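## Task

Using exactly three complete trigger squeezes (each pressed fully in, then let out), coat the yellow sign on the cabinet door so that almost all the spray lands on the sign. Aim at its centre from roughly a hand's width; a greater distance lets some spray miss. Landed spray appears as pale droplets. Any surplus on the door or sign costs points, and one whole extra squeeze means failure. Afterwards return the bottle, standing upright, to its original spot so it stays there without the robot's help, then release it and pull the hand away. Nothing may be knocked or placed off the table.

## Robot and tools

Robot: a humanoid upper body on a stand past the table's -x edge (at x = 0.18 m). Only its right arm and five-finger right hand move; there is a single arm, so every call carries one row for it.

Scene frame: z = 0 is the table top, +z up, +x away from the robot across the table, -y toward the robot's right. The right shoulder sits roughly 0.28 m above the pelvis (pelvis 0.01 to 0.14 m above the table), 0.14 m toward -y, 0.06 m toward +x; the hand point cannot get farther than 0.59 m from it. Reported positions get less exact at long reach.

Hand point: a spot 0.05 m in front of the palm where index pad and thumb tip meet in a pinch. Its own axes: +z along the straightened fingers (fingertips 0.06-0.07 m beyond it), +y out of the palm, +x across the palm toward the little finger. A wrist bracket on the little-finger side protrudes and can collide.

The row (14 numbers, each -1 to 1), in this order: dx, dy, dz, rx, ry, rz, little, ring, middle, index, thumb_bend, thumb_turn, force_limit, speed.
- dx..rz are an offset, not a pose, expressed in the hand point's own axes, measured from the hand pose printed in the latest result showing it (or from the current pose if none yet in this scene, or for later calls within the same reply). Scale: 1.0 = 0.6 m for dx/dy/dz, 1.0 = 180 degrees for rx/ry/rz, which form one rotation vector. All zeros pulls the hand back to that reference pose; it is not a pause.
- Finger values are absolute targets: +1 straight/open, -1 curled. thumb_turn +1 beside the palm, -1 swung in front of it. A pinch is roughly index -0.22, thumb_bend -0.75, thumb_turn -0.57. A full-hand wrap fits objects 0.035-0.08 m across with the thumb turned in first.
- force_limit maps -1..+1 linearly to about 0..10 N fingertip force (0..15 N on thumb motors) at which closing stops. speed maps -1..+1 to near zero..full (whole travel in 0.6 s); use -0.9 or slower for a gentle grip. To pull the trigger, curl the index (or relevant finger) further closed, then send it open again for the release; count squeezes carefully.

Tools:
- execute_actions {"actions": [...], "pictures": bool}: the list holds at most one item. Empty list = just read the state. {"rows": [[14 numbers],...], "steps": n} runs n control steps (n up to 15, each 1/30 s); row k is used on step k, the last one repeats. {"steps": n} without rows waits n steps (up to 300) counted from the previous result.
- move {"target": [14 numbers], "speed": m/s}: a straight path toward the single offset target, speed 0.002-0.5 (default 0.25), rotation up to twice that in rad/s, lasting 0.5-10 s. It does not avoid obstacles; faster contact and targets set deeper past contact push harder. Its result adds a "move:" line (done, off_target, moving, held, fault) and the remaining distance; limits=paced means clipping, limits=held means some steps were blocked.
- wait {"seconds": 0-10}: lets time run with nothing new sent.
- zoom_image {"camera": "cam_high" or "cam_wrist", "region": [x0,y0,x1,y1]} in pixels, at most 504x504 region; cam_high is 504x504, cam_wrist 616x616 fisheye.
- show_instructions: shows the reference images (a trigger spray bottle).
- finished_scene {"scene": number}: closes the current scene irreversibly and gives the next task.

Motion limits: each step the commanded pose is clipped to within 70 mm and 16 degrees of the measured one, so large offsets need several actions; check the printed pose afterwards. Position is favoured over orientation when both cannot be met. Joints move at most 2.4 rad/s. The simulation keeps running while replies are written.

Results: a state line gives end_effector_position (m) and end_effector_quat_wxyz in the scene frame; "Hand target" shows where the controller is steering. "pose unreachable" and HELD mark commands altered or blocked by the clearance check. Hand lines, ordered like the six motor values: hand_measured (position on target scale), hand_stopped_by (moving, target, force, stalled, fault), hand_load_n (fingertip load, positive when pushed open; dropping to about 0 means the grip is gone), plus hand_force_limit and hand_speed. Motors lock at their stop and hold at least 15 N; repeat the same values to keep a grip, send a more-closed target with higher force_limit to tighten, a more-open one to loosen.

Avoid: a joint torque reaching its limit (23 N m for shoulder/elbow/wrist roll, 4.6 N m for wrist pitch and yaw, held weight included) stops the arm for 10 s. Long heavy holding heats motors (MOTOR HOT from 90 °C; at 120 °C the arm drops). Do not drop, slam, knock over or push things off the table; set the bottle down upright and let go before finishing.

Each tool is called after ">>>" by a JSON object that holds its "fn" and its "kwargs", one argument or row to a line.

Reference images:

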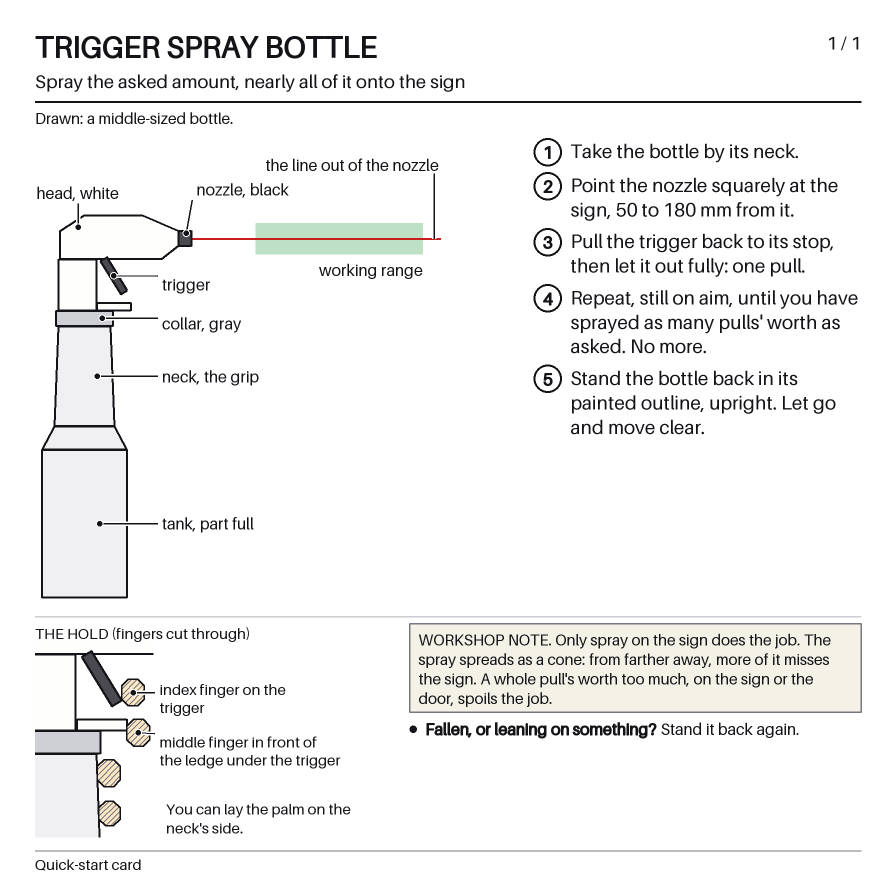

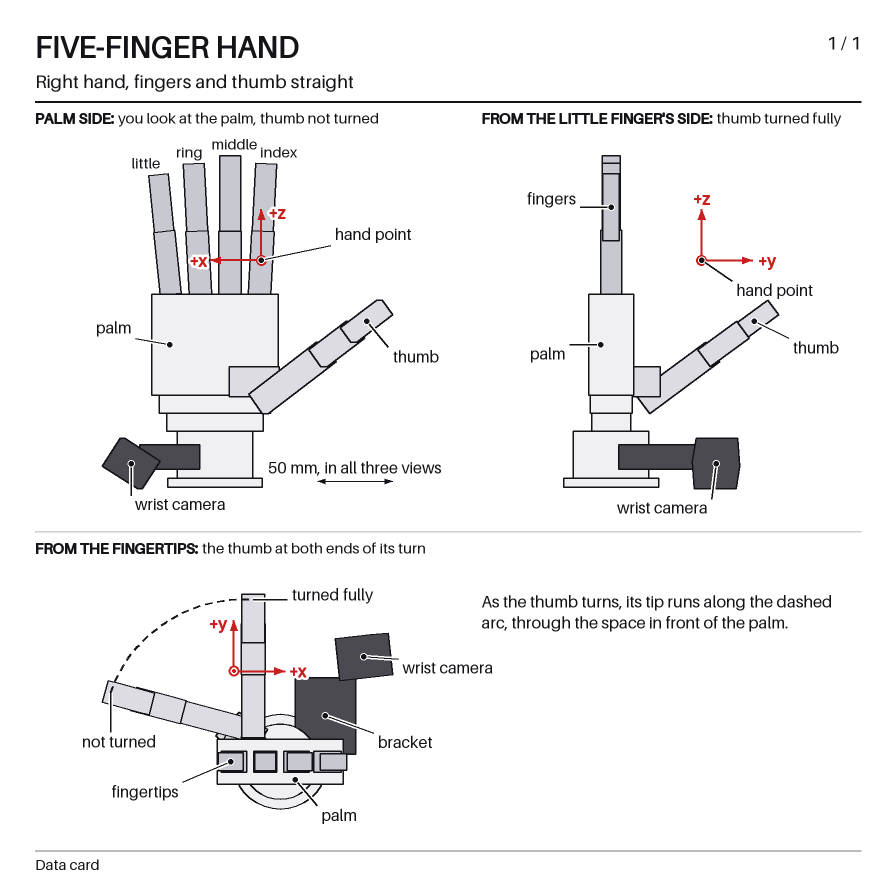

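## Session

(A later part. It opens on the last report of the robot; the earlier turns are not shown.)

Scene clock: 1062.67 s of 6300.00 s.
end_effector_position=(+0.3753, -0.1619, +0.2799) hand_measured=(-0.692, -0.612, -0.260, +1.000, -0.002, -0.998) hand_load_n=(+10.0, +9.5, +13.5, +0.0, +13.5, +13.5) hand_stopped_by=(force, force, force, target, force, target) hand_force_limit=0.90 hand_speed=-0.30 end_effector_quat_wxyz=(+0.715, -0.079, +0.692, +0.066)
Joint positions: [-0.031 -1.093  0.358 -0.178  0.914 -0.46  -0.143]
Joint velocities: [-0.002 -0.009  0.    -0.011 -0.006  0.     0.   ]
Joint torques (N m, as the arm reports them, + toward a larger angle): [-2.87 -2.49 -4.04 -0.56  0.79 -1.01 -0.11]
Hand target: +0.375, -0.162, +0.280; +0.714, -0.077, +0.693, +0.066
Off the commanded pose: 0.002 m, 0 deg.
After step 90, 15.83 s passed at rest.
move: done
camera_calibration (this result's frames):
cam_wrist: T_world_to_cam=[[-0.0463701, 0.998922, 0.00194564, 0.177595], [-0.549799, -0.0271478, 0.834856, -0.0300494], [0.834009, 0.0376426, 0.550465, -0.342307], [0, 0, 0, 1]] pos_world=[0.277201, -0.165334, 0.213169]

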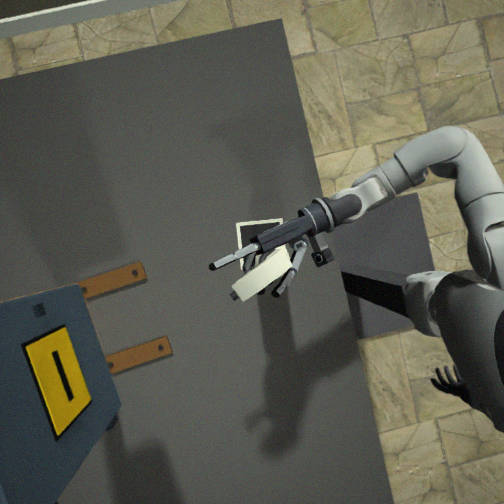

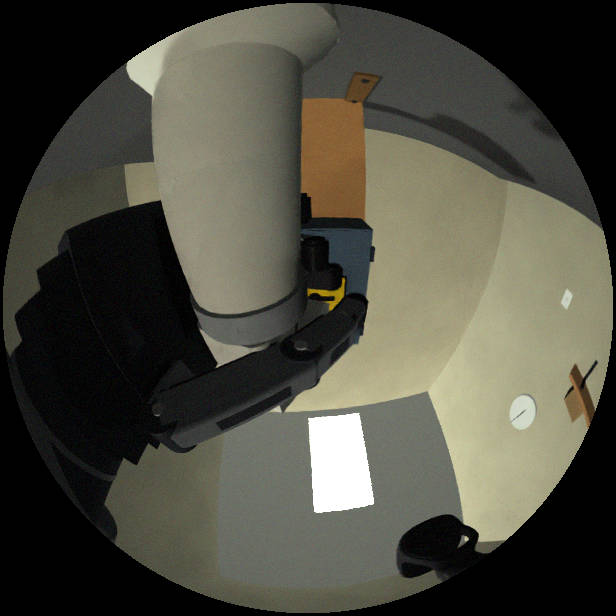

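>>> {"fn": "move", "kwargs": {
  "target": [-0.207,0,0.230,0.09,0,0,-1,-1,-1,1,-1,-1,0.9,-0.3],
  "speed": 0.1
}}

Scene clock: 1068.67 s of 6300.00 s.
end_effector_position=(+0.5035, -0.1475, +0.4192) hand_measured=(-0.692, -0.612, -0.260, +1.000, -0.002, -0.998) hand_load_n=(+10.0, +9.5, +13.5, +0.0, +13.5, +13.5) hand_stopped_by=(force, force, force, target, force, target) hand_force_limit=0.90 hand_speed=-0.30 end_effector_quat_wxyz=(+0.726, +0.027, +0.685, -0.051)
Joint positions: [-0.951 -1.024  0.439 -0.182  1.168  0.302 -0.733]
Joint velocities: [ 0.002 -0.008 -0.005  0.011  0.003  0.     0.   ]
Joint torques (N m, as the arm reports them, + toward a larger angle): [-6.81 -1.94 -4.13  0.24  0.22 -0.88 -0.12]
Hand target: +0.504, -0.148, +0.417; +0.724, +0.028, +0.688, -0.051
Off the commanded pose: 0.019 m, 3 deg.
After step 90, 0.67 s passed at rest.
move: off_target
camera_calibration (this result's frames):
cam_wrist: T_world_to_cam=[[0.266917, 0.963718, -0.00149755, 0.00743878], [-0.555032, 0.154995, 0.817262, -0.0386298], [0.787842, -0.21731, 0.576265, -0.551554], [0, 0, 0, 1]] pos_world=[0.411111, -0.12104, 0.349423]

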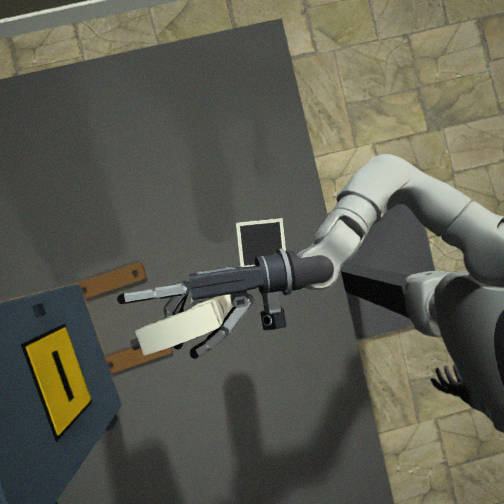

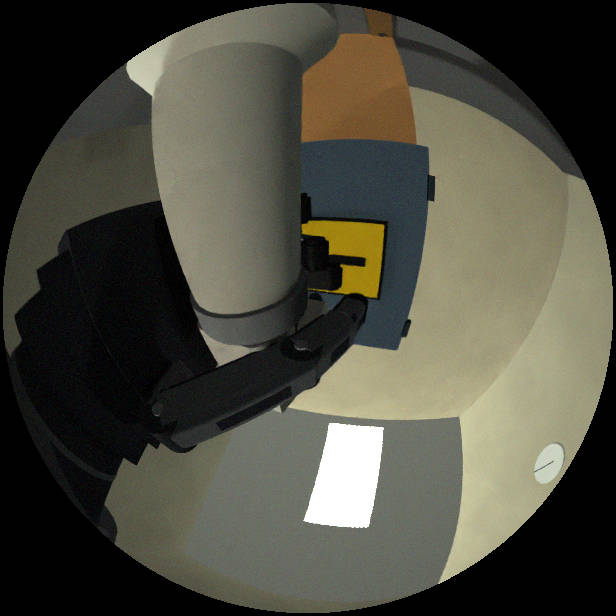

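>>> {"fn": "move", "kwargs": {
  "target": [0.025,0.026,0.008,-0.015,0.019,0,-1,-1,-1,1,-1,-1,0.9,-0.3],
  "speed": 0.05
}}

Scene clock: 1076.93 s of 6300.00 s.
end_effector_position=(+0.5104, -0.1343, +0.4055) hand_measured=(-0.692, -0.612, -0.260, +1.000, -0.002, -0.998) hand_load_n=(+10.0, +9.5, +13.5, +0.0, +13.5, +13.5) hand_stopped_by=(force, force, force, target, force, target) hand_force_limit=0.90 hand_speed=-0.30 end_effector_quat_wxyz=(+0.708, +0.012, +0.705, -0.037)
Joint positions: [-0.988 -0.988  0.464 -0.139  1.182  0.347 -0.697]
Joint velocities: [-0.002 -0.003 -0.011 -0.002  0.006  0.004  0.   ]
Joint torques (N m, as the arm reports them, + toward a larger angle): [-7.2  -1.8  -4.22  0.33  0.27 -0.89  0.1 ]
Hand target: +0.511, -0.133, +0.405; +0.707, +0.011, +0.707, -0.034
Off the commanded pose: 0.002 m, 0 deg.
After step 90, 4.23 s passed at rest.
move: done
camera_calibration (this result's frames):
cam_wrist: T_world_to_cam=[[0.226578, 0.973881, -0.0147812, 0.0201571], [-0.514638, 0.13259, 0.847094, -0.0613469], [0.826928, -0.184326, 0.531238, -0.543506], [0, 0, 0, 1]] pos_world=[0.413302, -0.111679, 0.340995]

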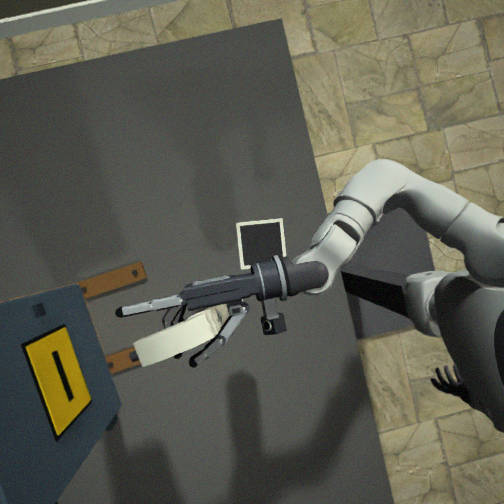

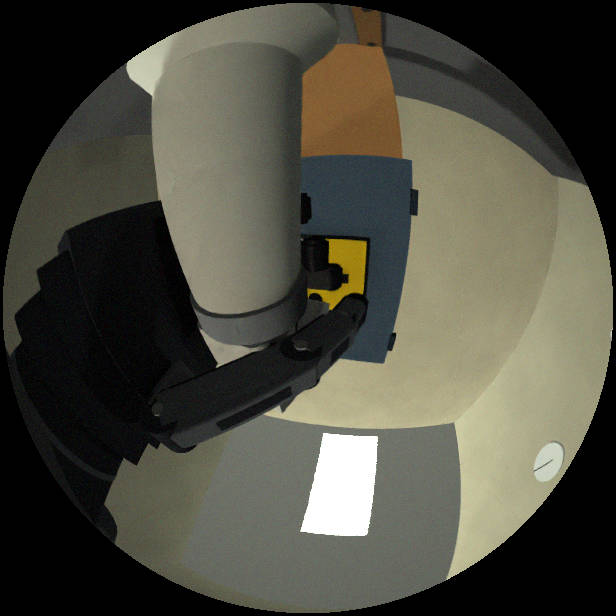

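>>> {"fn": "zoom_image", "kwargs": {
  "camera": "cam_high",
  "region": [0, 240, 300, 480]
}}

Region (0, 240, 300, 480) of cam_high's 504x504 image, scaled by 1.680, with more detail than that image has; it fills the top 403 rows of this view, and the rest is white.

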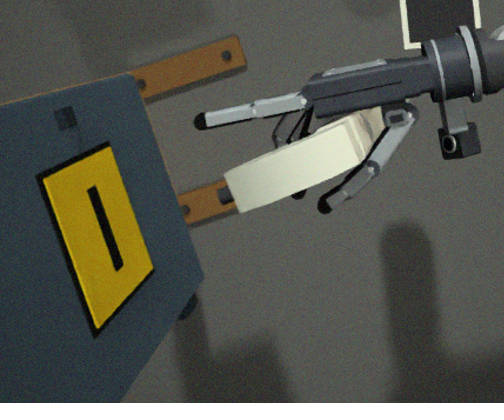

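>>> {"fn": "move", "kwargs": {
  "target": [0,0,0,0.022,0,0,-1,-1,-1,1,-1,-1,0.9,-0.3],
  "speed": 0.05
}}

Scene clock: 1106.53 s of 6300.00 s.
end_effector_position=(+0.5105, -0.1355, +0.4059) hand_measured=(-0.692, -0.612, -0.260, +1.000, -0.002, -0.998) hand_load_n=(+10.0, +9.5, +13.5, +0.0, +13.5, +13.5) hand_stopped_by=(force, force, force, target, force, target) hand_force_limit=0.90 hand_speed=-0.30 end_effector_quat_wxyz=(+0.707, +0.038, +0.704, -0.060)
Joint positions: [-1.004 -0.956  0.482 -0.171  1.182  0.363 -0.827]
Joint velocities: [-0.018 -0.003  0.006 -0.011  0.008  0.    -0.007]
Joint torques (N m, as the arm reports them, + toward a larger angle): [-7.24 -1.75 -4.03  0.01  0.02 -0.85 -0.1 ]
Hand target: +0.510, -0.134, +0.406; +0.708, +0.036, +0.703, -0.061
Off the commanded pose: 0.001 m, 0 deg.
After step 90, 25.67 s passed at rest.
move: done
camera_calibration (this result's frames):
cam_wrist: T_world_to_cam=[[0.294103, 0.955712, -0.0108365, -0.0171884], [-0.506081, 0.165335, 0.846491, -0.0612058], [0.810793, -0.243471, 0.532293, -0.544236], [0, 0, 0, 1]] pos_world=[0.415343, -0.105959, 0.341317]

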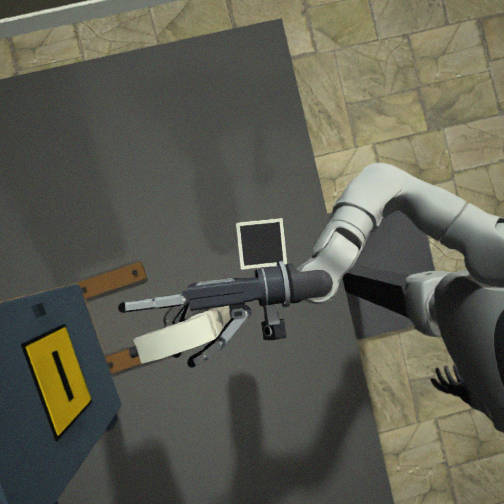

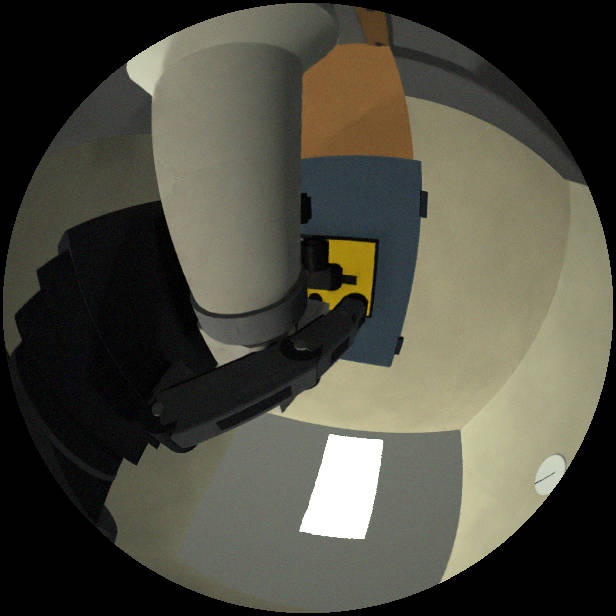

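>>> {"fn": "zoom_image", "kwargs": {
  "camera": "cam_high",
  "region": [0, 240, 300, 480]
}}

Region (0, 240, 300, 480) of cam_high's 504x504 image, scaled by 1.680, with more detail than that image has; it fills the top 403 rows of this view, and the rest is white.

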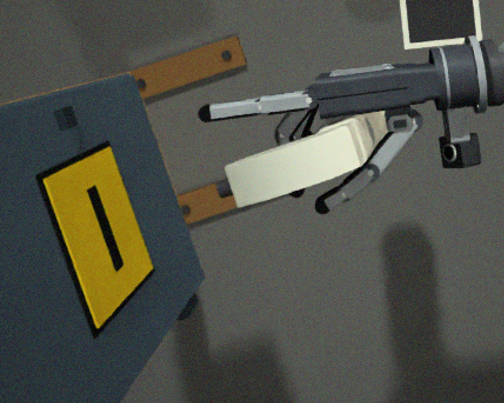

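>>> {"fn": "execute_actions", "kwargs": {
  "actions": [
    {"rows": [[0,0,0,0,0,0,-1,-1,-1,-1,-1,-1,1.0,-0.3]], "steps": 15}
  ],
  "pictures": false
}}

Scene clock: 1113.67 s of 6300.00 s.
end_effector_position=(+0.5105, -0.1354, +0.4058) hand_measured=(-0.692, -0.612, -0.260, +0.538, -0.002, -0.998) hand_load_n=(+10.0, +9.5, +13.5, +0.0, +13.5, +13.5) hand_stopped_by=(force, force, force, moving, force, target) hand_force_limit=1.00 hand_speed=-0.30 end_effector_quat_wxyz=(+0.707, +0.038, +0.704, -0.060)
Joint positions: [-1.005 -0.956  0.482 -0.171  1.182  0.363 -0.827]
Joint velocities: [-0.005 -0.006  0.003  0.012  0.003  0.     0.   ]
Joint torques (N m, as the arm reports them, + toward a larger angle): [-7.11 -2.   -4.21  0.07  0.16 -0.89  0.01]
Hand target: +0.510, -0.135, +0.406; +0.707, +0.038, +0.704, -0.060
Off the commanded pose: 0.000 m, 0 deg.
Steps of this call (steps 1 to 90: nothing new was sent; then 3.63 s passed at rest; steps 91 to 105: all 15 steps of this action). Readings (end_effector_position | what the end effector reports):
91: (+0.5105, -0.1354, +0.4058) | hand_measured=(-0.692, -0.612, -0.260, +1.000, -0.002, -0.998) hand_load_n=(+10.0, +9.5, +13.5, +0.0, +13.5, +13.5) hand_stopped_by=(force, force, force, moving, force, target) hand_force_limit=1.00 hand_speed=-0.30
92: (+0.5105, -0.1354, +0.4058) | hand_measured=(-0.692, -0.612, -0.260, +1.000, -0.002, -0.998) hand_load_n=(+10.0, +9.5, +13.5, +0.0, +13.5, +13.5) hand_stopped_by=(force, force, force, moving, force, target) hand_force_limit=1.00 hand_speed=-0.30
94: (+0.5105, -0.1354, +0.4058) | hand_measured=(-0.692, -0.612, -0.260, +0.966, -0.002, -0.998) hand_load_n=(+10.0, +9.5, +13.5, +0.0, +13.5, +13.5) hand_stopped_by=(force, force, force, moving, force, target) hand_force_limit=1.00 hand_speed=-0.30
98: (+0.5105, -0.1354, +0.4058) | hand_measured=(-0.692, -0.612, -0.260, +0.810, -0.002, -0.998) hand_load_n=(+10.0, +9.5, +13.5, +0.0, +13.5, +13.5) hand_stopped_by=(force, force, force, moving, force, target) hand_force_limit=1.00 hand_speed=-0.30
105: the state above

>>> {"fn": "wait", "kwargs": {
  "seconds": 2
}}

Scene clock: 1116.97 s of 6300.00 s.
end_effector_position=(+0.5105, -0.1355, +0.4059) hand_measured=(-0.692, -0.612, -0.260, -0.624, +0.000, -0.998) hand_load_n=(+9.0, +7.5, +10.5, +9.5, +15.0, +13.0) hand_stopped_by=(force, force, force, force, force, target) hand_force_limit=1.00 hand_speed=-0.30 end_effector_quat_wxyz=(+0.707, +0.038, +0.704, -0.061)
Joint positions: [-1.005 -0.956  0.482 -0.171  1.181  0.363 -0.827]
Joint velocities: [ 0.005 -0.006  0.     0.     0.003  0.     0.   ]
Joint torques (N m, as the arm reports them, + toward a larger angle): [-6.98 -1.91 -4.19  0.15  0.14 -0.9   0.03]
Hand target: +0.510, -0.135, +0.406; +0.707, +0.038, +0.704, -0.060
Off the commanded pose: 0.000 m, 0 deg.
Steps of this call (steps 1 to 99: nothing new was sent). Readings (end_effector_position | what the end effector reports):
1: (+0.5105, -0.1354, +0.4058) | hand_measured=(-0.692, -0.612, -0.260, +0.498, -0.002, -0.998) hand_load_n=(+10.0, +9.5, +13.5, +0.0, +13.5, +13.5) hand_stopped_by=(force, force, force, moving, force, target) hand_force_limit=1.00 hand_speed=-0.30
2: (+0.5105, -0.1354, +0.4058) | hand_measured=(-0.692, -0.612, -0.260, +0.460, -0.002, -0.998) hand_load_n=(+10.0, +9.5, +13.5, +1.0, +14.0, +13.0) hand_stopped_by=(force, force, force, moving, force, target) hand_force_limit=1.00 hand_speed=-0.30
4: (+0.5105, -0.1356, +0.4058) | hand_measured=(-0.692, -0.612, -0.260, +0.384, -0.002, -0.998) hand_load_n=(+9.5, +7.5, +10.0, +8.5, +17.0, +9.0) hand_stopped_by=(force, force, force, moving, force, target) hand_force_limit=1.00 hand_speed=-0.30
8: (+0.5105, -0.1355, +0.4059) | hand_measured=(-0.692, -0.612, -0.260, +0.228, +0.000, -0.998) hand_load_n=(+12.5, +8.5, +10.0, +4.5, +17.5, +8.5) hand_stopped_by=(force, force, force, moving, force, target) hand_force_limit=1.00 hand_speed=-0.30
99: the state above
camera_calibration (this result's frames):
cam_wrist: T_world_to_cam=[[0.294507, 0.955581, -0.0114165, -0.0171222], [-0.506176, 0.166113, 0.846282, -0.0609415], [0.810587, -0.243458, 0.532613, -0.544275], [0, 0, 0, 1]] pos_world=[0.415378, -0.106023, 0.341267]

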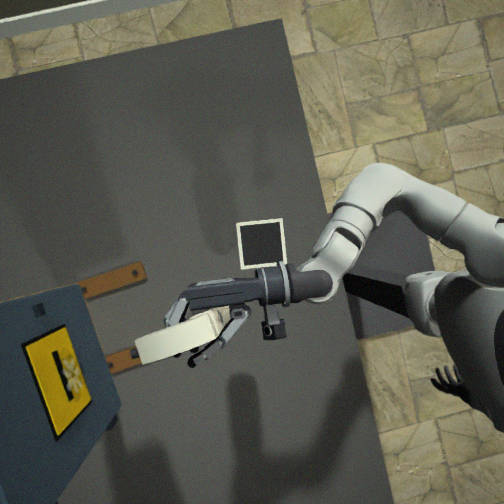

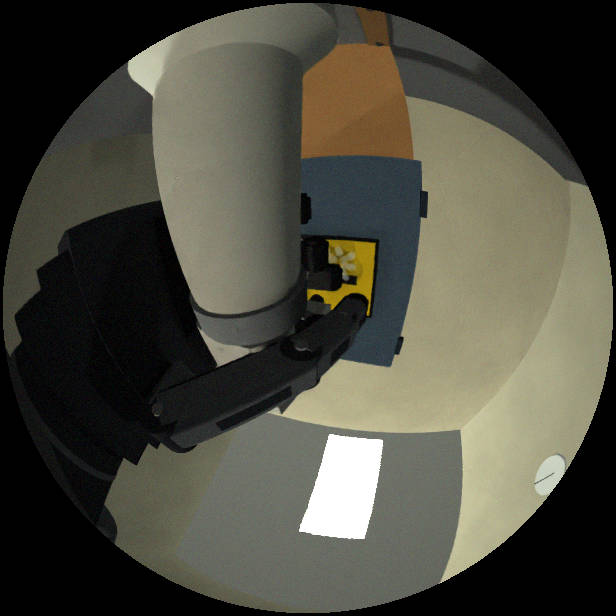

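>>> {"fn": "zoom_image", "kwargs": {
  "camera": "cam_high",
  "region": [0, 280, 200, 460]
}}

Region (0, 280, 200, 460) of cam_high's 504x504 image, scaled by 2.520, with more detail than that image has; it fills the top 454 rows of this view, and the rest is white.

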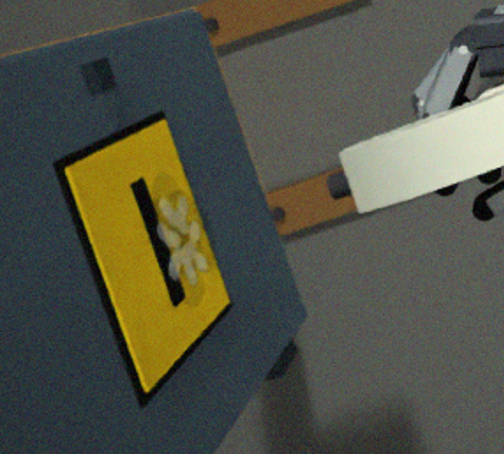

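>>> {"fn": "execute_actions", "kwargs": {
  "actions": [
    {"rows": [[0,0,0,0,0,0,-1,-1,-1,1,-1,-1,1.0,0.0]], "steps": 15}
  ],
  "pictures": false
}}

>>> {"fn": "move", "kwargs": {
  "target": [-0.05,0,0,0,0,0,-1,-1,-1,1,-1,-1,1.0,0.0],
  "speed": 0.05
}}

Scene clock: 1129.77 s of 6300.00 s.
end_effector_position=(+0.5105, -0.1355, +0.4059) hand_measured=(-0.692, -0.612, -0.260, +0.034, +0.000, -0.998) hand_load_n=(+11.0, +8.5, +11.5, -6.5, +14.5, +13.5) hand_stopped_by=(force, force, force, moving, force, target) hand_force_limit=1.00 hand_speed=0.00 end_effector_quat_wxyz=(+0.707, +0.038, +0.704, -0.061)
Joint positions: [-1.005 -0.956  0.482 -0.171  1.181  0.363 -0.827]
Joint velocities: [-0.005  0.011  0.     0.012 -0.003  0.     0.   ]
Joint torques (N m, as the arm reports them, + toward a larger angle): [-7.03 -1.82 -4.18  0.11  0.16 -0.92  0.01]
Hand target: +0.510, -0.136, +0.406; +0.707, +0.038, +0.704, -0.061
Off the commanded pose: 0.000 m, 0 deg.
Steps of this call (steps 1 to 90: nothing new was sent; then 9.30 s passed at rest; steps 91 to 105: all 15 steps of this action). Readings (end_effector_position | what the end effector reports):
91: (+0.5105, -0.1355, +0.4059) | hand_measured=(-0.692, -0.612, -0.260, -0.624, +0.000, -0.998) hand_load_n=(+9.0, +7.5, +10.5, +9.5, +15.0, +13.0) hand_stopped_by=(force, force, force, moving, force, target) hand_force_limit=1.00 hand_speed=0.00
92: (+0.5105, -0.1355, +0.4059) | hand_measured=(-0.692, -0.612, -0.260, -0.624, +0.000, -0.998) hand_load_n=(+9.0, +7.5, +10.5, +9.5, +15.0, +13.0) hand_stopped_by=(force, force, force, moving, force, target) hand_force_limit=1.00 hand_speed=0.00
94: (+0.5105, -0.1355, +0.4059) | hand_measured=(-0.692, -0.612, -0.260, -0.574, +0.000, -0.998) hand_load_n=(+8.5, +7.5, +11.0, +4.0, +14.5, +14.0) hand_stopped_by=(force, force, force, moving, force, target) hand_force_limit=1.00 hand_speed=0.00
98: (+0.5105, -0.1355, +0.4059) | hand_measured=(-0.692, -0.612, -0.260, -0.354, +0.000, -0.998) hand_load_n=(+8.0, +7.5, +11.0, +0.0, +14.5, +14.0) hand_stopped_by=(force, force, force, moving, force, target) hand_force_limit=1.00 hand_speed=0.00
105: the state above

Scene clock: 1131.47 s of 6300.00 s.
end_effector_position=(+0.5101, -0.1368, +0.4368) hand_measured=(-0.692, -0.612, -0.260, +1.000, +0.000, -0.998) hand_load_n=(+7.5, +7.5, +11.0, +0.0, +14.0, +14.5) hand_stopped_by=(force, force, force, target, force, target) hand_force_limit=1.00 hand_speed=0.00 end_effector_quat_wxyz=(+0.709, +0.039, +0.702, -0.062)
Joint positions: [-1.102 -0.989  0.442 -0.177  1.268  0.465 -0.856]
Joint velocities: [-0.003 -0.009  0.008  0.002 -0.003  0.003  0.   ]
Joint torques (N m, as the arm reports them, + toward a larger angle): [-7.06 -1.99 -4.24  0.25  0.32 -0.81 -0.11]
Hand target: +0.510, -0.137, +0.436; +0.707, +0.040, +0.703, -0.062
Off the commanded pose: 0.002 m, 0 deg.
move: done
camera_calibration (this result's frames):
cam_wrist: T_world_to_cam=[[0.298092, 0.954479, -0.0105735, -0.0178506], [-0.509355, 0.168425, 0.843914, -0.0840585], [0.807279, -0.246178, 0.536375, -0.561054], [0, 0, 0, 1]] pos_world=[0.415432, -0.106923, 0.371684]

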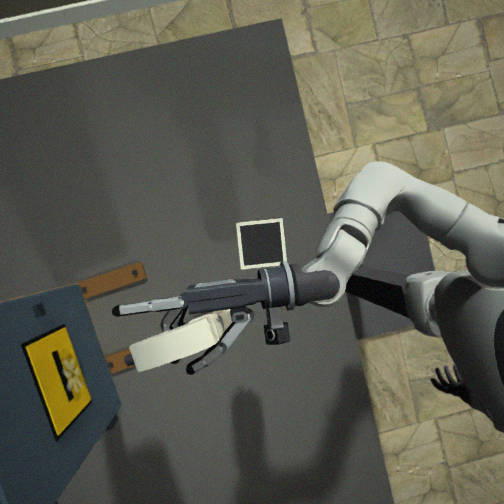

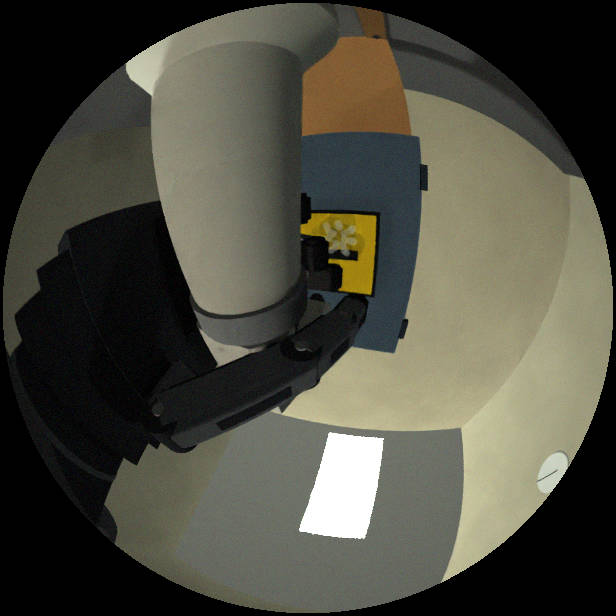

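>>> {"fn": "zoom_image", "kwargs": {
  "camera": "cam_high",
  "region": [0, 240, 300, 480]
}}

Region (0, 240, 300, 480) of cam_high's 504x504 image, scaled by 1.680, with more detail than that image has; it fills the top 403 rows of this view, and the rest is white.

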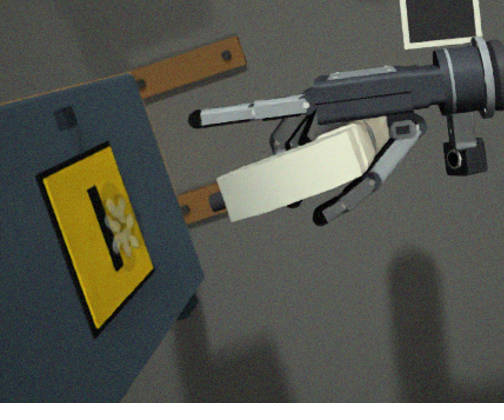

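>>> {"fn": "execute_actions", "kwargs": {
  "actions": [
    {"rows": [[0,0,0,0,0,0,-1,-1,-1,-1,-1,-1,1.0,-0.3]], "steps": 15}
  ],
  "pictures": false
}}

>>> {"fn": "wait", "kwargs": {
  "seconds": 2
}}

Scene clock: 1142.43 s of 6300.00 s.
end_effector_position=(+0.5101, -0.1368, +0.4367) hand_measured=(-0.692, -0.612, -0.260, +0.538, +0.000, -0.998) hand_load_n=(+7.5, +7.5, +11.0, +0.0, +14.0, +14.5) hand_stopped_by=(force, force, force, moving, force, target) hand_force_limit=1.00 hand_speed=-0.30 end_effector_quat_wxyz=(+0.709, +0.039, +0.702, -0.062)
Joint positions: [-1.102 -0.989  0.442 -0.177  1.268  0.465 -0.856]
Joint velocities: [-0.002 -0.011  0.003  0.     0.011  0.     0.   ]
Joint torques (N m, as the arm reports them, + toward a larger angle): [-7.07 -1.9  -4.27  0.31  0.2  -0.9  -0.01]
Hand target: +0.510, -0.137, +0.437; +0.709, +0.039, +0.702, -0.062
Off the commanded pose: 0.000 m, 0 deg.
Steps of this call (steps 1 to 90: nothing new was sent; then 7.47 s passed at rest; steps 91 to 105: all 15 steps of this action). Readings (end_effector_position | what the end effector reports):
91: (+0.5101, -0.1368, +0.4367) | hand_measured=(-0.692, -0.612, -0.260, +1.000, +0.000, -0.998) hand_load_n=(+7.5, +7.5, +11.0, +0.0, +14.0, +14.5) hand_stopped_by=(force, force, force, moving, force, target) hand_force_limit=1.00 hand_speed=-0.30
92: (+0.5101, -0.1368, +0.4367) | hand_measured=(-0.692, -0.612, -0.260, +1.000, +0.000, -0.998) hand_load_n=(+7.5, +7.5, +11.0, +0.0, +14.0, +14.5) hand_stopped_by=(force, force, force, moving, force, target) hand_force_limit=1.00 hand_speed=-0.30
94: (+0.5101, -0.1368, +0.4367) | hand_measured=(-0.692, -0.612, -0.260, +0.966, +0.000, -0.998) hand_load_n=(+7.5, +7.5, +11.0, +0.0, +14.0, +14.5) hand_stopped_by=(force, force, force, moving, force, target) hand_force_limit=1.00 hand_speed=-0.30
98: (+0.5101, -0.1368, +0.4367) | hand_measured=(-0.692, -0.612, -0.260, +0.810, +0.000, -0.998) hand_load_n=(+7.5, +7.5, +11.0, +0.0, +14.0, +14.5) hand_stopped_by=(force, force, force, moving, force, target) hand_force_limit=1.00 hand_speed=-0.30
105: the state above

Scene clock: 1144.43 s of 6300.00 s.
end_effector_position=(+0.5102, -0.1369, +0.4368) hand_measured=(-0.692, -0.612, -0.260, -0.634, +0.000, -0.998) hand_load_n=(+8.5, +6.5, +10.0, +11.0, +14.0, +12.0) hand_stopped_by=(force, force, force, force, force, target) hand_force_limit=1.00 hand_speed=-0.30 end_effector_quat_wxyz=(+0.709, +0.039, +0.702, -0.062)
Joint positions: [-1.102 -0.989  0.442 -0.177  1.268  0.465 -0.856]
Joint velocities: [ 0.     0.     0.012 -0.005  0.008  0.     0.   ]
Joint torques (N m, as the arm reports them, + toward a larger angle): [-7.06 -1.88 -4.18  0.27  0.05 -0.88  0.  ]
Hand target: +0.510, -0.137, +0.437; +0.709, +0.039, +0.702, -0.062
Off the commanded pose: 0.000 m, 0 deg.
Steps of this call (steps 1 to 60: nothing new was sent). Readings (end_effector_position | what the end effector reports):
1: (+0.5101, -0.1368, +0.4367) | hand_measured=(-0.692, -0.612, -0.260, +0.498, +0.000, -0.998) hand_load_n=(+7.5, +7.5, +11.0, +0.0, +14.0, +14.5) hand_stopped_by=(force, force, force, moving, force, target) hand_force_limit=1.00 hand_speed=-0.30
2: (+0.5101, -0.1368, +0.4367) | hand_measured=(-0.692, -0.612, -0.260, +0.460, +0.000, -0.998) hand_load_n=(+7.5, +7.5, +11.0, +0.0, +14.0, +14.5) hand_stopped_by=(force, force, force, moving, force, target) hand_force_limit=1.00 hand_speed=-0.30
4: (+0.5102, -0.1369, +0.4367) | hand_measured=(-0.692, -0.612, -0.260, +0.384, +0.000, -0.998) hand_load_n=(+8.0, +6.5, +9.5, +8.0, +16.0, +11.0) hand_stopped_by=(force, force, force, moving, force, target) hand_force_limit=1.00 hand_speed=-0.30
8: (+0.5102, -0.1369, +0.4368) | hand_measured=(-0.692, -0.612, -0.260, +0.228, +0.000, -0.998) hand_load_n=(+12.0, +7.5, +9.5, +4.0, +16.5, +8.5) hand_stopped_by=(force, force, force, moving, force, target) hand_force_limit=1.00 hand_speed=-0.30
60: the state above
camera_calibration (this result's frames):
cam_wrist: T_world_to_cam=[[0.298482, 0.954354, -0.010859, -0.0178383], [-0.509452, 0.168936, 0.843753, -0.0838805], [0.807074, -0.246313, 0.536621, -0.561135], [0, 0, 0, 1]] pos_world=[0.415469, -0.10702, 0.371698]

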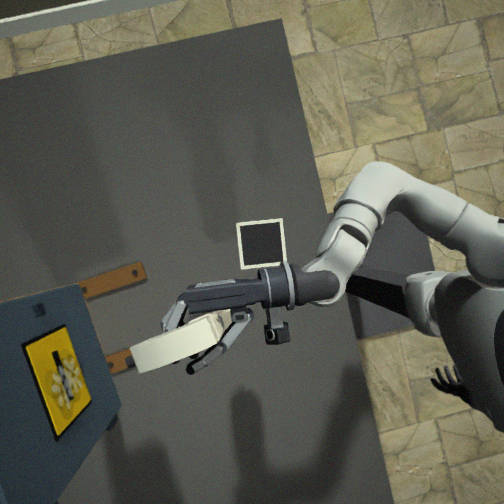

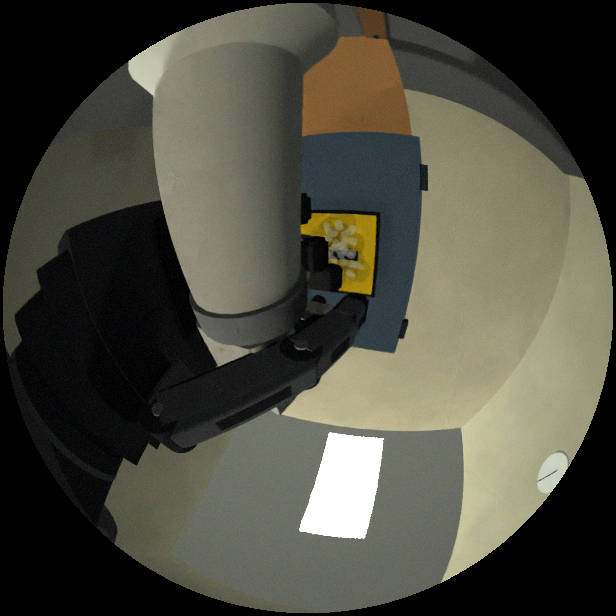

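>>> {"fn": "execute_actions", "kwargs": {
  "actions": [
    {"rows": [[0,0,0,0,0,0,-1,-1,-1,1,-1,-1,1.0,0.0]], "steps": 15}
  ],
  "pictures": false
}}

>>> {"fn": "wait", "kwargs": {
  "seconds": 1
}}

>>> {"fn": "zoom_image", "kwargs": {
  "camera": "cam_high",
  "region": [0, 240, 300, 480]
}}

Scene clock: 1149.03 s of 6300.00 s.
end_effector_position=(+0.5102, -0.1369, +0.4368) hand_measured=(-0.692, -0.612, -0.260, +0.024, +0.000, -0.998) hand_load_n=(+10.0, +7.5, +11.0, -6.5, +13.5, +13.0) hand_stopped_by=(force, force, force, moving, force, target) hand_force_limit=1.00 hand_speed=0.00 end_effector_quat_wxyz=(+0.709, +0.039, +0.702, -0.062)
Joint positions: [-1.102 -0.989  0.442 -0.177  1.268  0.465 -0.856]
Joint velocities: [-0.005 -0.002 -0.008  0.015 -0.002  0.     0.   ]
Joint torques (N m, as the arm reports them, + toward a larger angle): [-7.09 -1.88 -4.22  0.29  0.16 -0.89 -0.01]
Hand target: +0.510, -0.137, +0.437; +0.709, +0.039, +0.702, -0.062
Off the commanded pose: 0.000 m, 0 deg.
Steps of this call (steps 1 to 90: nothing new was sent; then 1.10 s passed at rest; steps 91 to 105: all 15 steps of this action). Readings (end_effector_position | what the end effector reports):
91: (+0.5102, -0.1369, +0.4368) | hand_measured=(-0.692, -0.612, -0.260, -0.634, +0.000, -0.998) hand_load_n=(+8.5, +6.5, +10.0, +11.0, +14.0, +12.0) hand_stopped_by=(force, force, force, moving, force, target) hand_force_limit=1.00 hand_speed=0.00
92: (+0.5102, -0.1369, +0.4368) | hand_measured=(-0.692, -0.612, -0.260, -0.634, +0.000, -0.998) hand_load_n=(+8.5, +6.5, +10.0, +11.0, +14.0, +12.0) hand_stopped_by=(force, force, force, moving, force, target) hand_force_limit=1.00 hand_speed=0.00
94: (+0.5102, -0.1369, +0.4368) | hand_measured=(-0.692, -0.612, -0.260, -0.584, +0.000, -0.998) hand_load_n=(+7.5, +6.5, +10.5, +4.0, +13.5, +13.0) hand_stopped_by=(force, force, force, moving, force, target) hand_force_limit=1.00 hand_speed=0.00
98: (+0.5102, -0.1369, +0.4368) | hand_measured=(-0.692, -0.612, -0.260, -0.362, +0.000, -0.998) hand_load_n=(+7.5, +6.5, +10.5, +0.0, +13.5, +13.0) hand_stopped_by=(force, force, force, moving, force, target) hand_force_limit=1.00 hand_speed=0.00
105: the state above

Scene clock: 1150.03 s of 6300.00 s.
end_effector_position=(+0.5102, -0.1369, +0.4368) hand_measured=(-0.692, -0.612, -0.260, +1.000, +0.000, -0.998) hand_load_n=(+6.5, +6.5, +10.5, +0.0, +13.0, +13.5) hand_stopped_by=(force, force, force, target, force, target) hand_force_limit=1.00 hand_speed=0.00 end_effector_quat_wxyz=(+0.709, +0.039, +0.702, -0.062)
Joint positions: [-1.102 -0.989  0.442 -0.177  1.268  0.465 -0.856]
Joint velocities: [-0.002  0.003 -0.003  0.    -0.015  0.     0.   ]
Joint torques (N m, as the arm reports them, + toward a larger angle): [-7.09 -1.89 -4.13  0.3   0.13 -0.9   0.  ]
Hand target: +0.510, -0.137, +0.437; +0.709, +0.039, +0.702, -0.062
Off the commanded pose: 0.000 m, 0 deg.
Steps of this call (steps 1 to 30: nothing new was sent). Readings (end_effector_position | what the end effector reports):
1: (+0.5102, -0.1369, +0.4368) | hand_measured=(-0.692, -0.612, -0.260, +0.078, +0.000, -0.998) hand_load_n=(+12.0, +8.0, +11.0, -7.5, +13.5, +12.0) hand_stopped_by=(force, force, force, moving, force, target) hand_force_limit=1.00 hand_speed=0.00
2: (+0.5102, -0.1369, +0.4368) | hand_measured=(-0.692, -0.612, -0.260, +0.134, +0.000, -0.998) hand_load_n=(+13.5, +8.5, +11.0, -7.0, +13.5, +12.0) hand_stopped_by=(force, force, force, moving, force, target) hand_force_limit=1.00 hand_speed=0.00
4: (+0.5102, -0.1369, +0.4368) | hand_measured=(-0.692, -0.612, -0.260, +0.246, +0.000, -0.998) hand_load_n=(+14.0, +8.5, +10.5, -4.5, +14.0, +11.0) hand_stopped_by=(force, force, force, moving, force, target) hand_force_limit=1.00 hand_speed=0.00
8: (+0.5102, -0.1369, +0.4368) | hand_measured=(-0.692, -0.612, -0.260, +0.470, +0.000, -0.998) hand_load_n=(+6.0, +6.5, +10.5, +0.0, +12.5, +14.0) hand_stopped_by=(force, force, force, moving, force, target) hand_force_limit=1.00 hand_speed=0.00
30: the state above
camera_calibration (this result's frames):
cam_wrist: T_world_to_cam=[[0.298484, 0.954353, -0.010888, -0.0178274], [-0.509435, 0.168957, 0.843759, -0.0838834], [0.807083, -0.246302, 0.536612, -0.561132], [0, 0, 0, 1]] pos_world=[0.415468, -0.107021, 0.371693]

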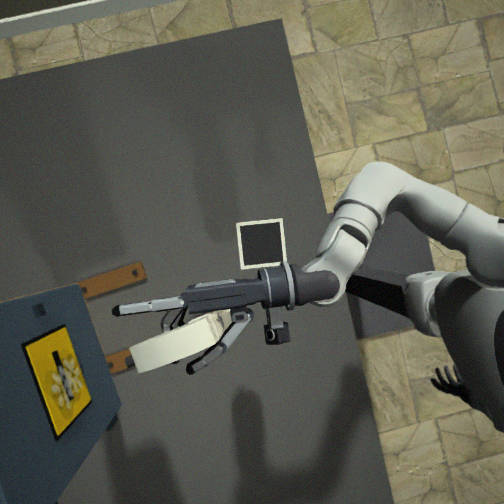

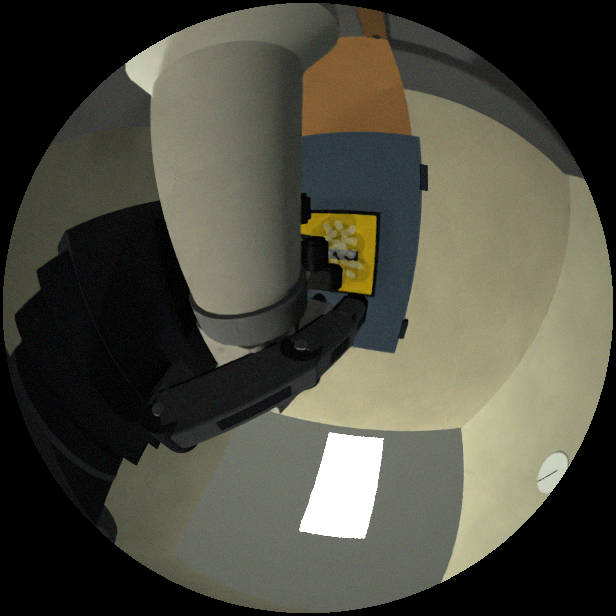

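Region (0, 240, 300, 480) of cam_high's 504x504 image, scaled by 1.680, with more detail than that image has; it fills the top 403 rows of this view, and the rest is white.

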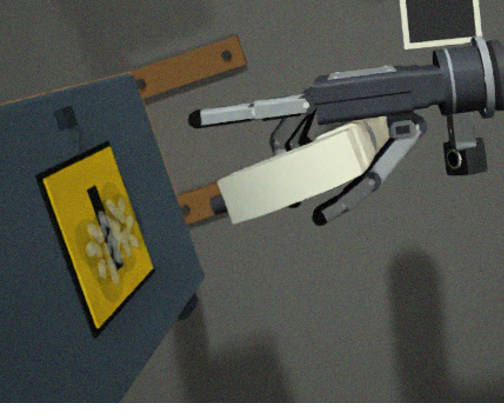

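>>> {"fn": "execute_actions", "kwargs": {
  "actions": [
    {"rows": [[0,0,0,0,0,0,-1,-1,-1,-1,-1,-1,1.0,-0.3]], "steps": 15}
  ],
  "pictures": false
}}

>>> {"fn": "wait", "kwargs": {
  "seconds": 2
}}

Scene clock: 1159.93 s of 6300.00 s.
end_effector_position=(+0.5102, -0.1369, +0.4368) hand_measured=(-0.692, -0.612, -0.260, +0.536, +0.000, -0.998) hand_load_n=(+6.5, +6.5, +10.5, +0.0, +13.0, +13.5) hand_stopped_by=(force, force, force, moving, force, target) hand_force_limit=1.00 hand_speed=-0.30 end_effector_quat_wxyz=(+0.709, +0.039, +0.702, -0.062)
Joint positions: [-1.102 -0.989  0.442 -0.177  1.268  0.465 -0.856]
Joint velocities: [ 0.002  0.002 -0.002 -0.005 -0.003  0.     0.   ]
Joint torques (N m, as the arm reports them, + toward a larger angle): [-7.12 -1.96 -4.23  0.27  0.12 -0.9   0.  ]
Hand target: +0.510, -0.137, +0.437; +0.709, +0.039, +0.702, -0.062
Off the commanded pose: 0.000 m, 0 deg.
Steps of this call (steps 1 to 90: nothing new was sent; then 6.40 s passed at rest; steps 91 to 105: all 15 steps of this action). Readings (end_effector_position | what the end effector reports):
91: (+0.5102, -0.1369, +0.4368) | hand_measured=(-0.692, -0.612, -0.260, +1.000, +0.000, -0.998) hand_load_n=(+6.5, +6.5, +10.5, +0.0, +13.0, +13.5) hand_stopped_by=(force, force, force, moving, force, target) hand_force_limit=1.00 hand_speed=-0.30
92: (+0.5102, -0.1369, +0.4368) | hand_measured=(-0.692, -0.612, -0.260, +1.000, +0.000, -0.998) hand_load_n=(+6.5, +6.5, +10.5, +0.0, +13.0, +13.5) hand_stopped_by=(force, force, force, moving, force, target) hand_force_limit=1.00 hand_speed=-0.30
94: (+0.5102, -0.1369, +0.4368) | hand_measured=(-0.692, -0.612, -0.260, +0.964, +0.000, -0.998) hand_load_n=(+6.5, +6.5, +10.5, +0.0, +13.0, +13.5) hand_stopped_by=(force, force, force, moving, force, target) hand_force_limit=1.00 hand_speed=-0.30
98: (+0.5102, -0.1369, +0.4368) | hand_measured=(-0.692, -0.612, -0.260, +0.810, +0.000, -0.998) hand_load_n=(+6.5, +6.5, +10.5, +0.0, +13.0, +13.5) hand_stopped_by=(force, force, force, moving, force, target) hand_force_limit=1.00 hand_speed=-0.30
105: the state above

Scene clock: 1161.93 s of 6300.00 s.
end_effector_position=(+0.5102, -0.1370, +0.4368) hand_measured=(-0.692, -0.612, -0.260, -0.638, +0.000, -0.998) hand_load_n=(+7.5, +5.0, +8.5, +11.0, +12.5, +10.5) hand_stopped_by=(force, force, force, force, force, target) hand_force_limit=1.00 hand_speed=-0.30 end_effector_quat_wxyz=(+0.709, +0.039, +0.702, -0.062)
Joint positions: [-1.102 -0.989  0.442 -0.176  1.267  0.465 -0.856]
Joint velocities: [-0.002 -0.002  0.005 -0.003 -0.009  0.     0.   ]
Joint torques (N m, as the arm reports them, + toward a larger angle): [-7.08 -1.87 -4.22  0.24  0.19 -0.88 -0.01]
Hand target: +0.510, -0.137, +0.437; +0.709, +0.039, +0.702, -0.062
Off the commanded pose: 0.000 m, 0 deg.
Steps of this call (steps 1 to 60: nothing new was sent). Readings (end_effector_position | what the end effector reports):
1: (+0.5102, -0.1369, +0.4368) | hand_measured=(-0.692, -0.612, -0.260, +0.500, +0.000, -0.998) hand_load_n=(+6.5, +6.5, +10.5, +0.0, +13.0, +13.5) hand_stopped_by=(force, force, force, moving, force, target) hand_force_limit=1.00 hand_speed=-0.30
2: (+0.5102, -0.1369, +0.4368) | hand_measured=(-0.692, -0.612, -0.260, +0.460, +0.000, -0.998) hand_load_n=(+6.5, +6.5, +10.5, +0.0, +13.0, +13.5) hand_stopped_by=(force, force, force, moving, force, target) hand_force_limit=1.00 hand_speed=-0.30
4: (+0.5102, -0.1369, +0.4368) | hand_measured=(-0.692, -0.612, -0.260, +0.384, +0.000, -0.998) hand_load_n=(+7.0, +6.0, +9.5, +6.5, +14.0, +10.5) hand_stopped_by=(force, force, force, moving, force, target) hand_force_limit=1.00 hand_speed=-0.30
8: (+0.5102, -0.1370, +0.4368) | hand_measured=(-0.692, -0.612, -0.260, +0.226, +0.000, -0.998) hand_load_n=(+11.0, +6.5, +9.5, +4.0, +14.5, +7.5) hand_stopped_by=(force, force, force, moving, force, target) hand_force_limit=1.00 hand_speed=-0.30
60: the state above
camera_calibration (this result's frames):
cam_wrist: T_world_to_cam=[[0.298847, 0.954236, -0.0111656, -0.0178091], [-0.509519, 0.169442, 0.843611, -0.0837131], [0.806896, -0.246421, 0.536839, -0.561201], [0, 0, 0, 1]] pos_world=[0.4155, -0.107113, 0.371697]

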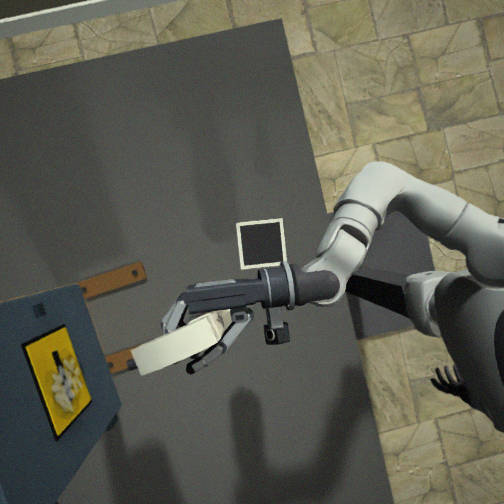

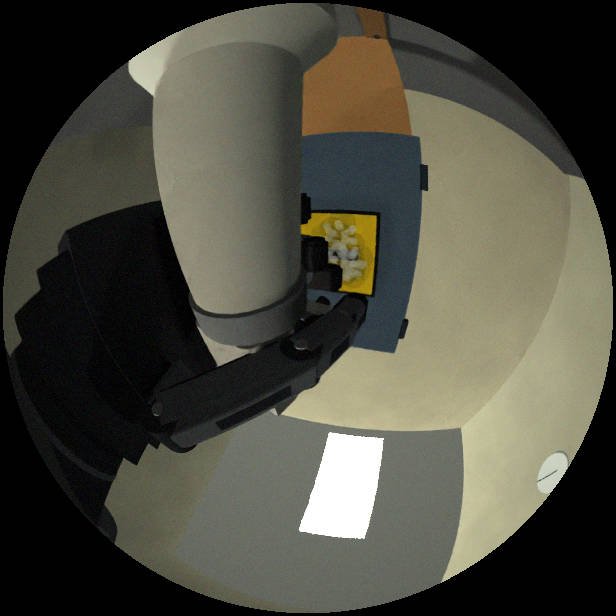

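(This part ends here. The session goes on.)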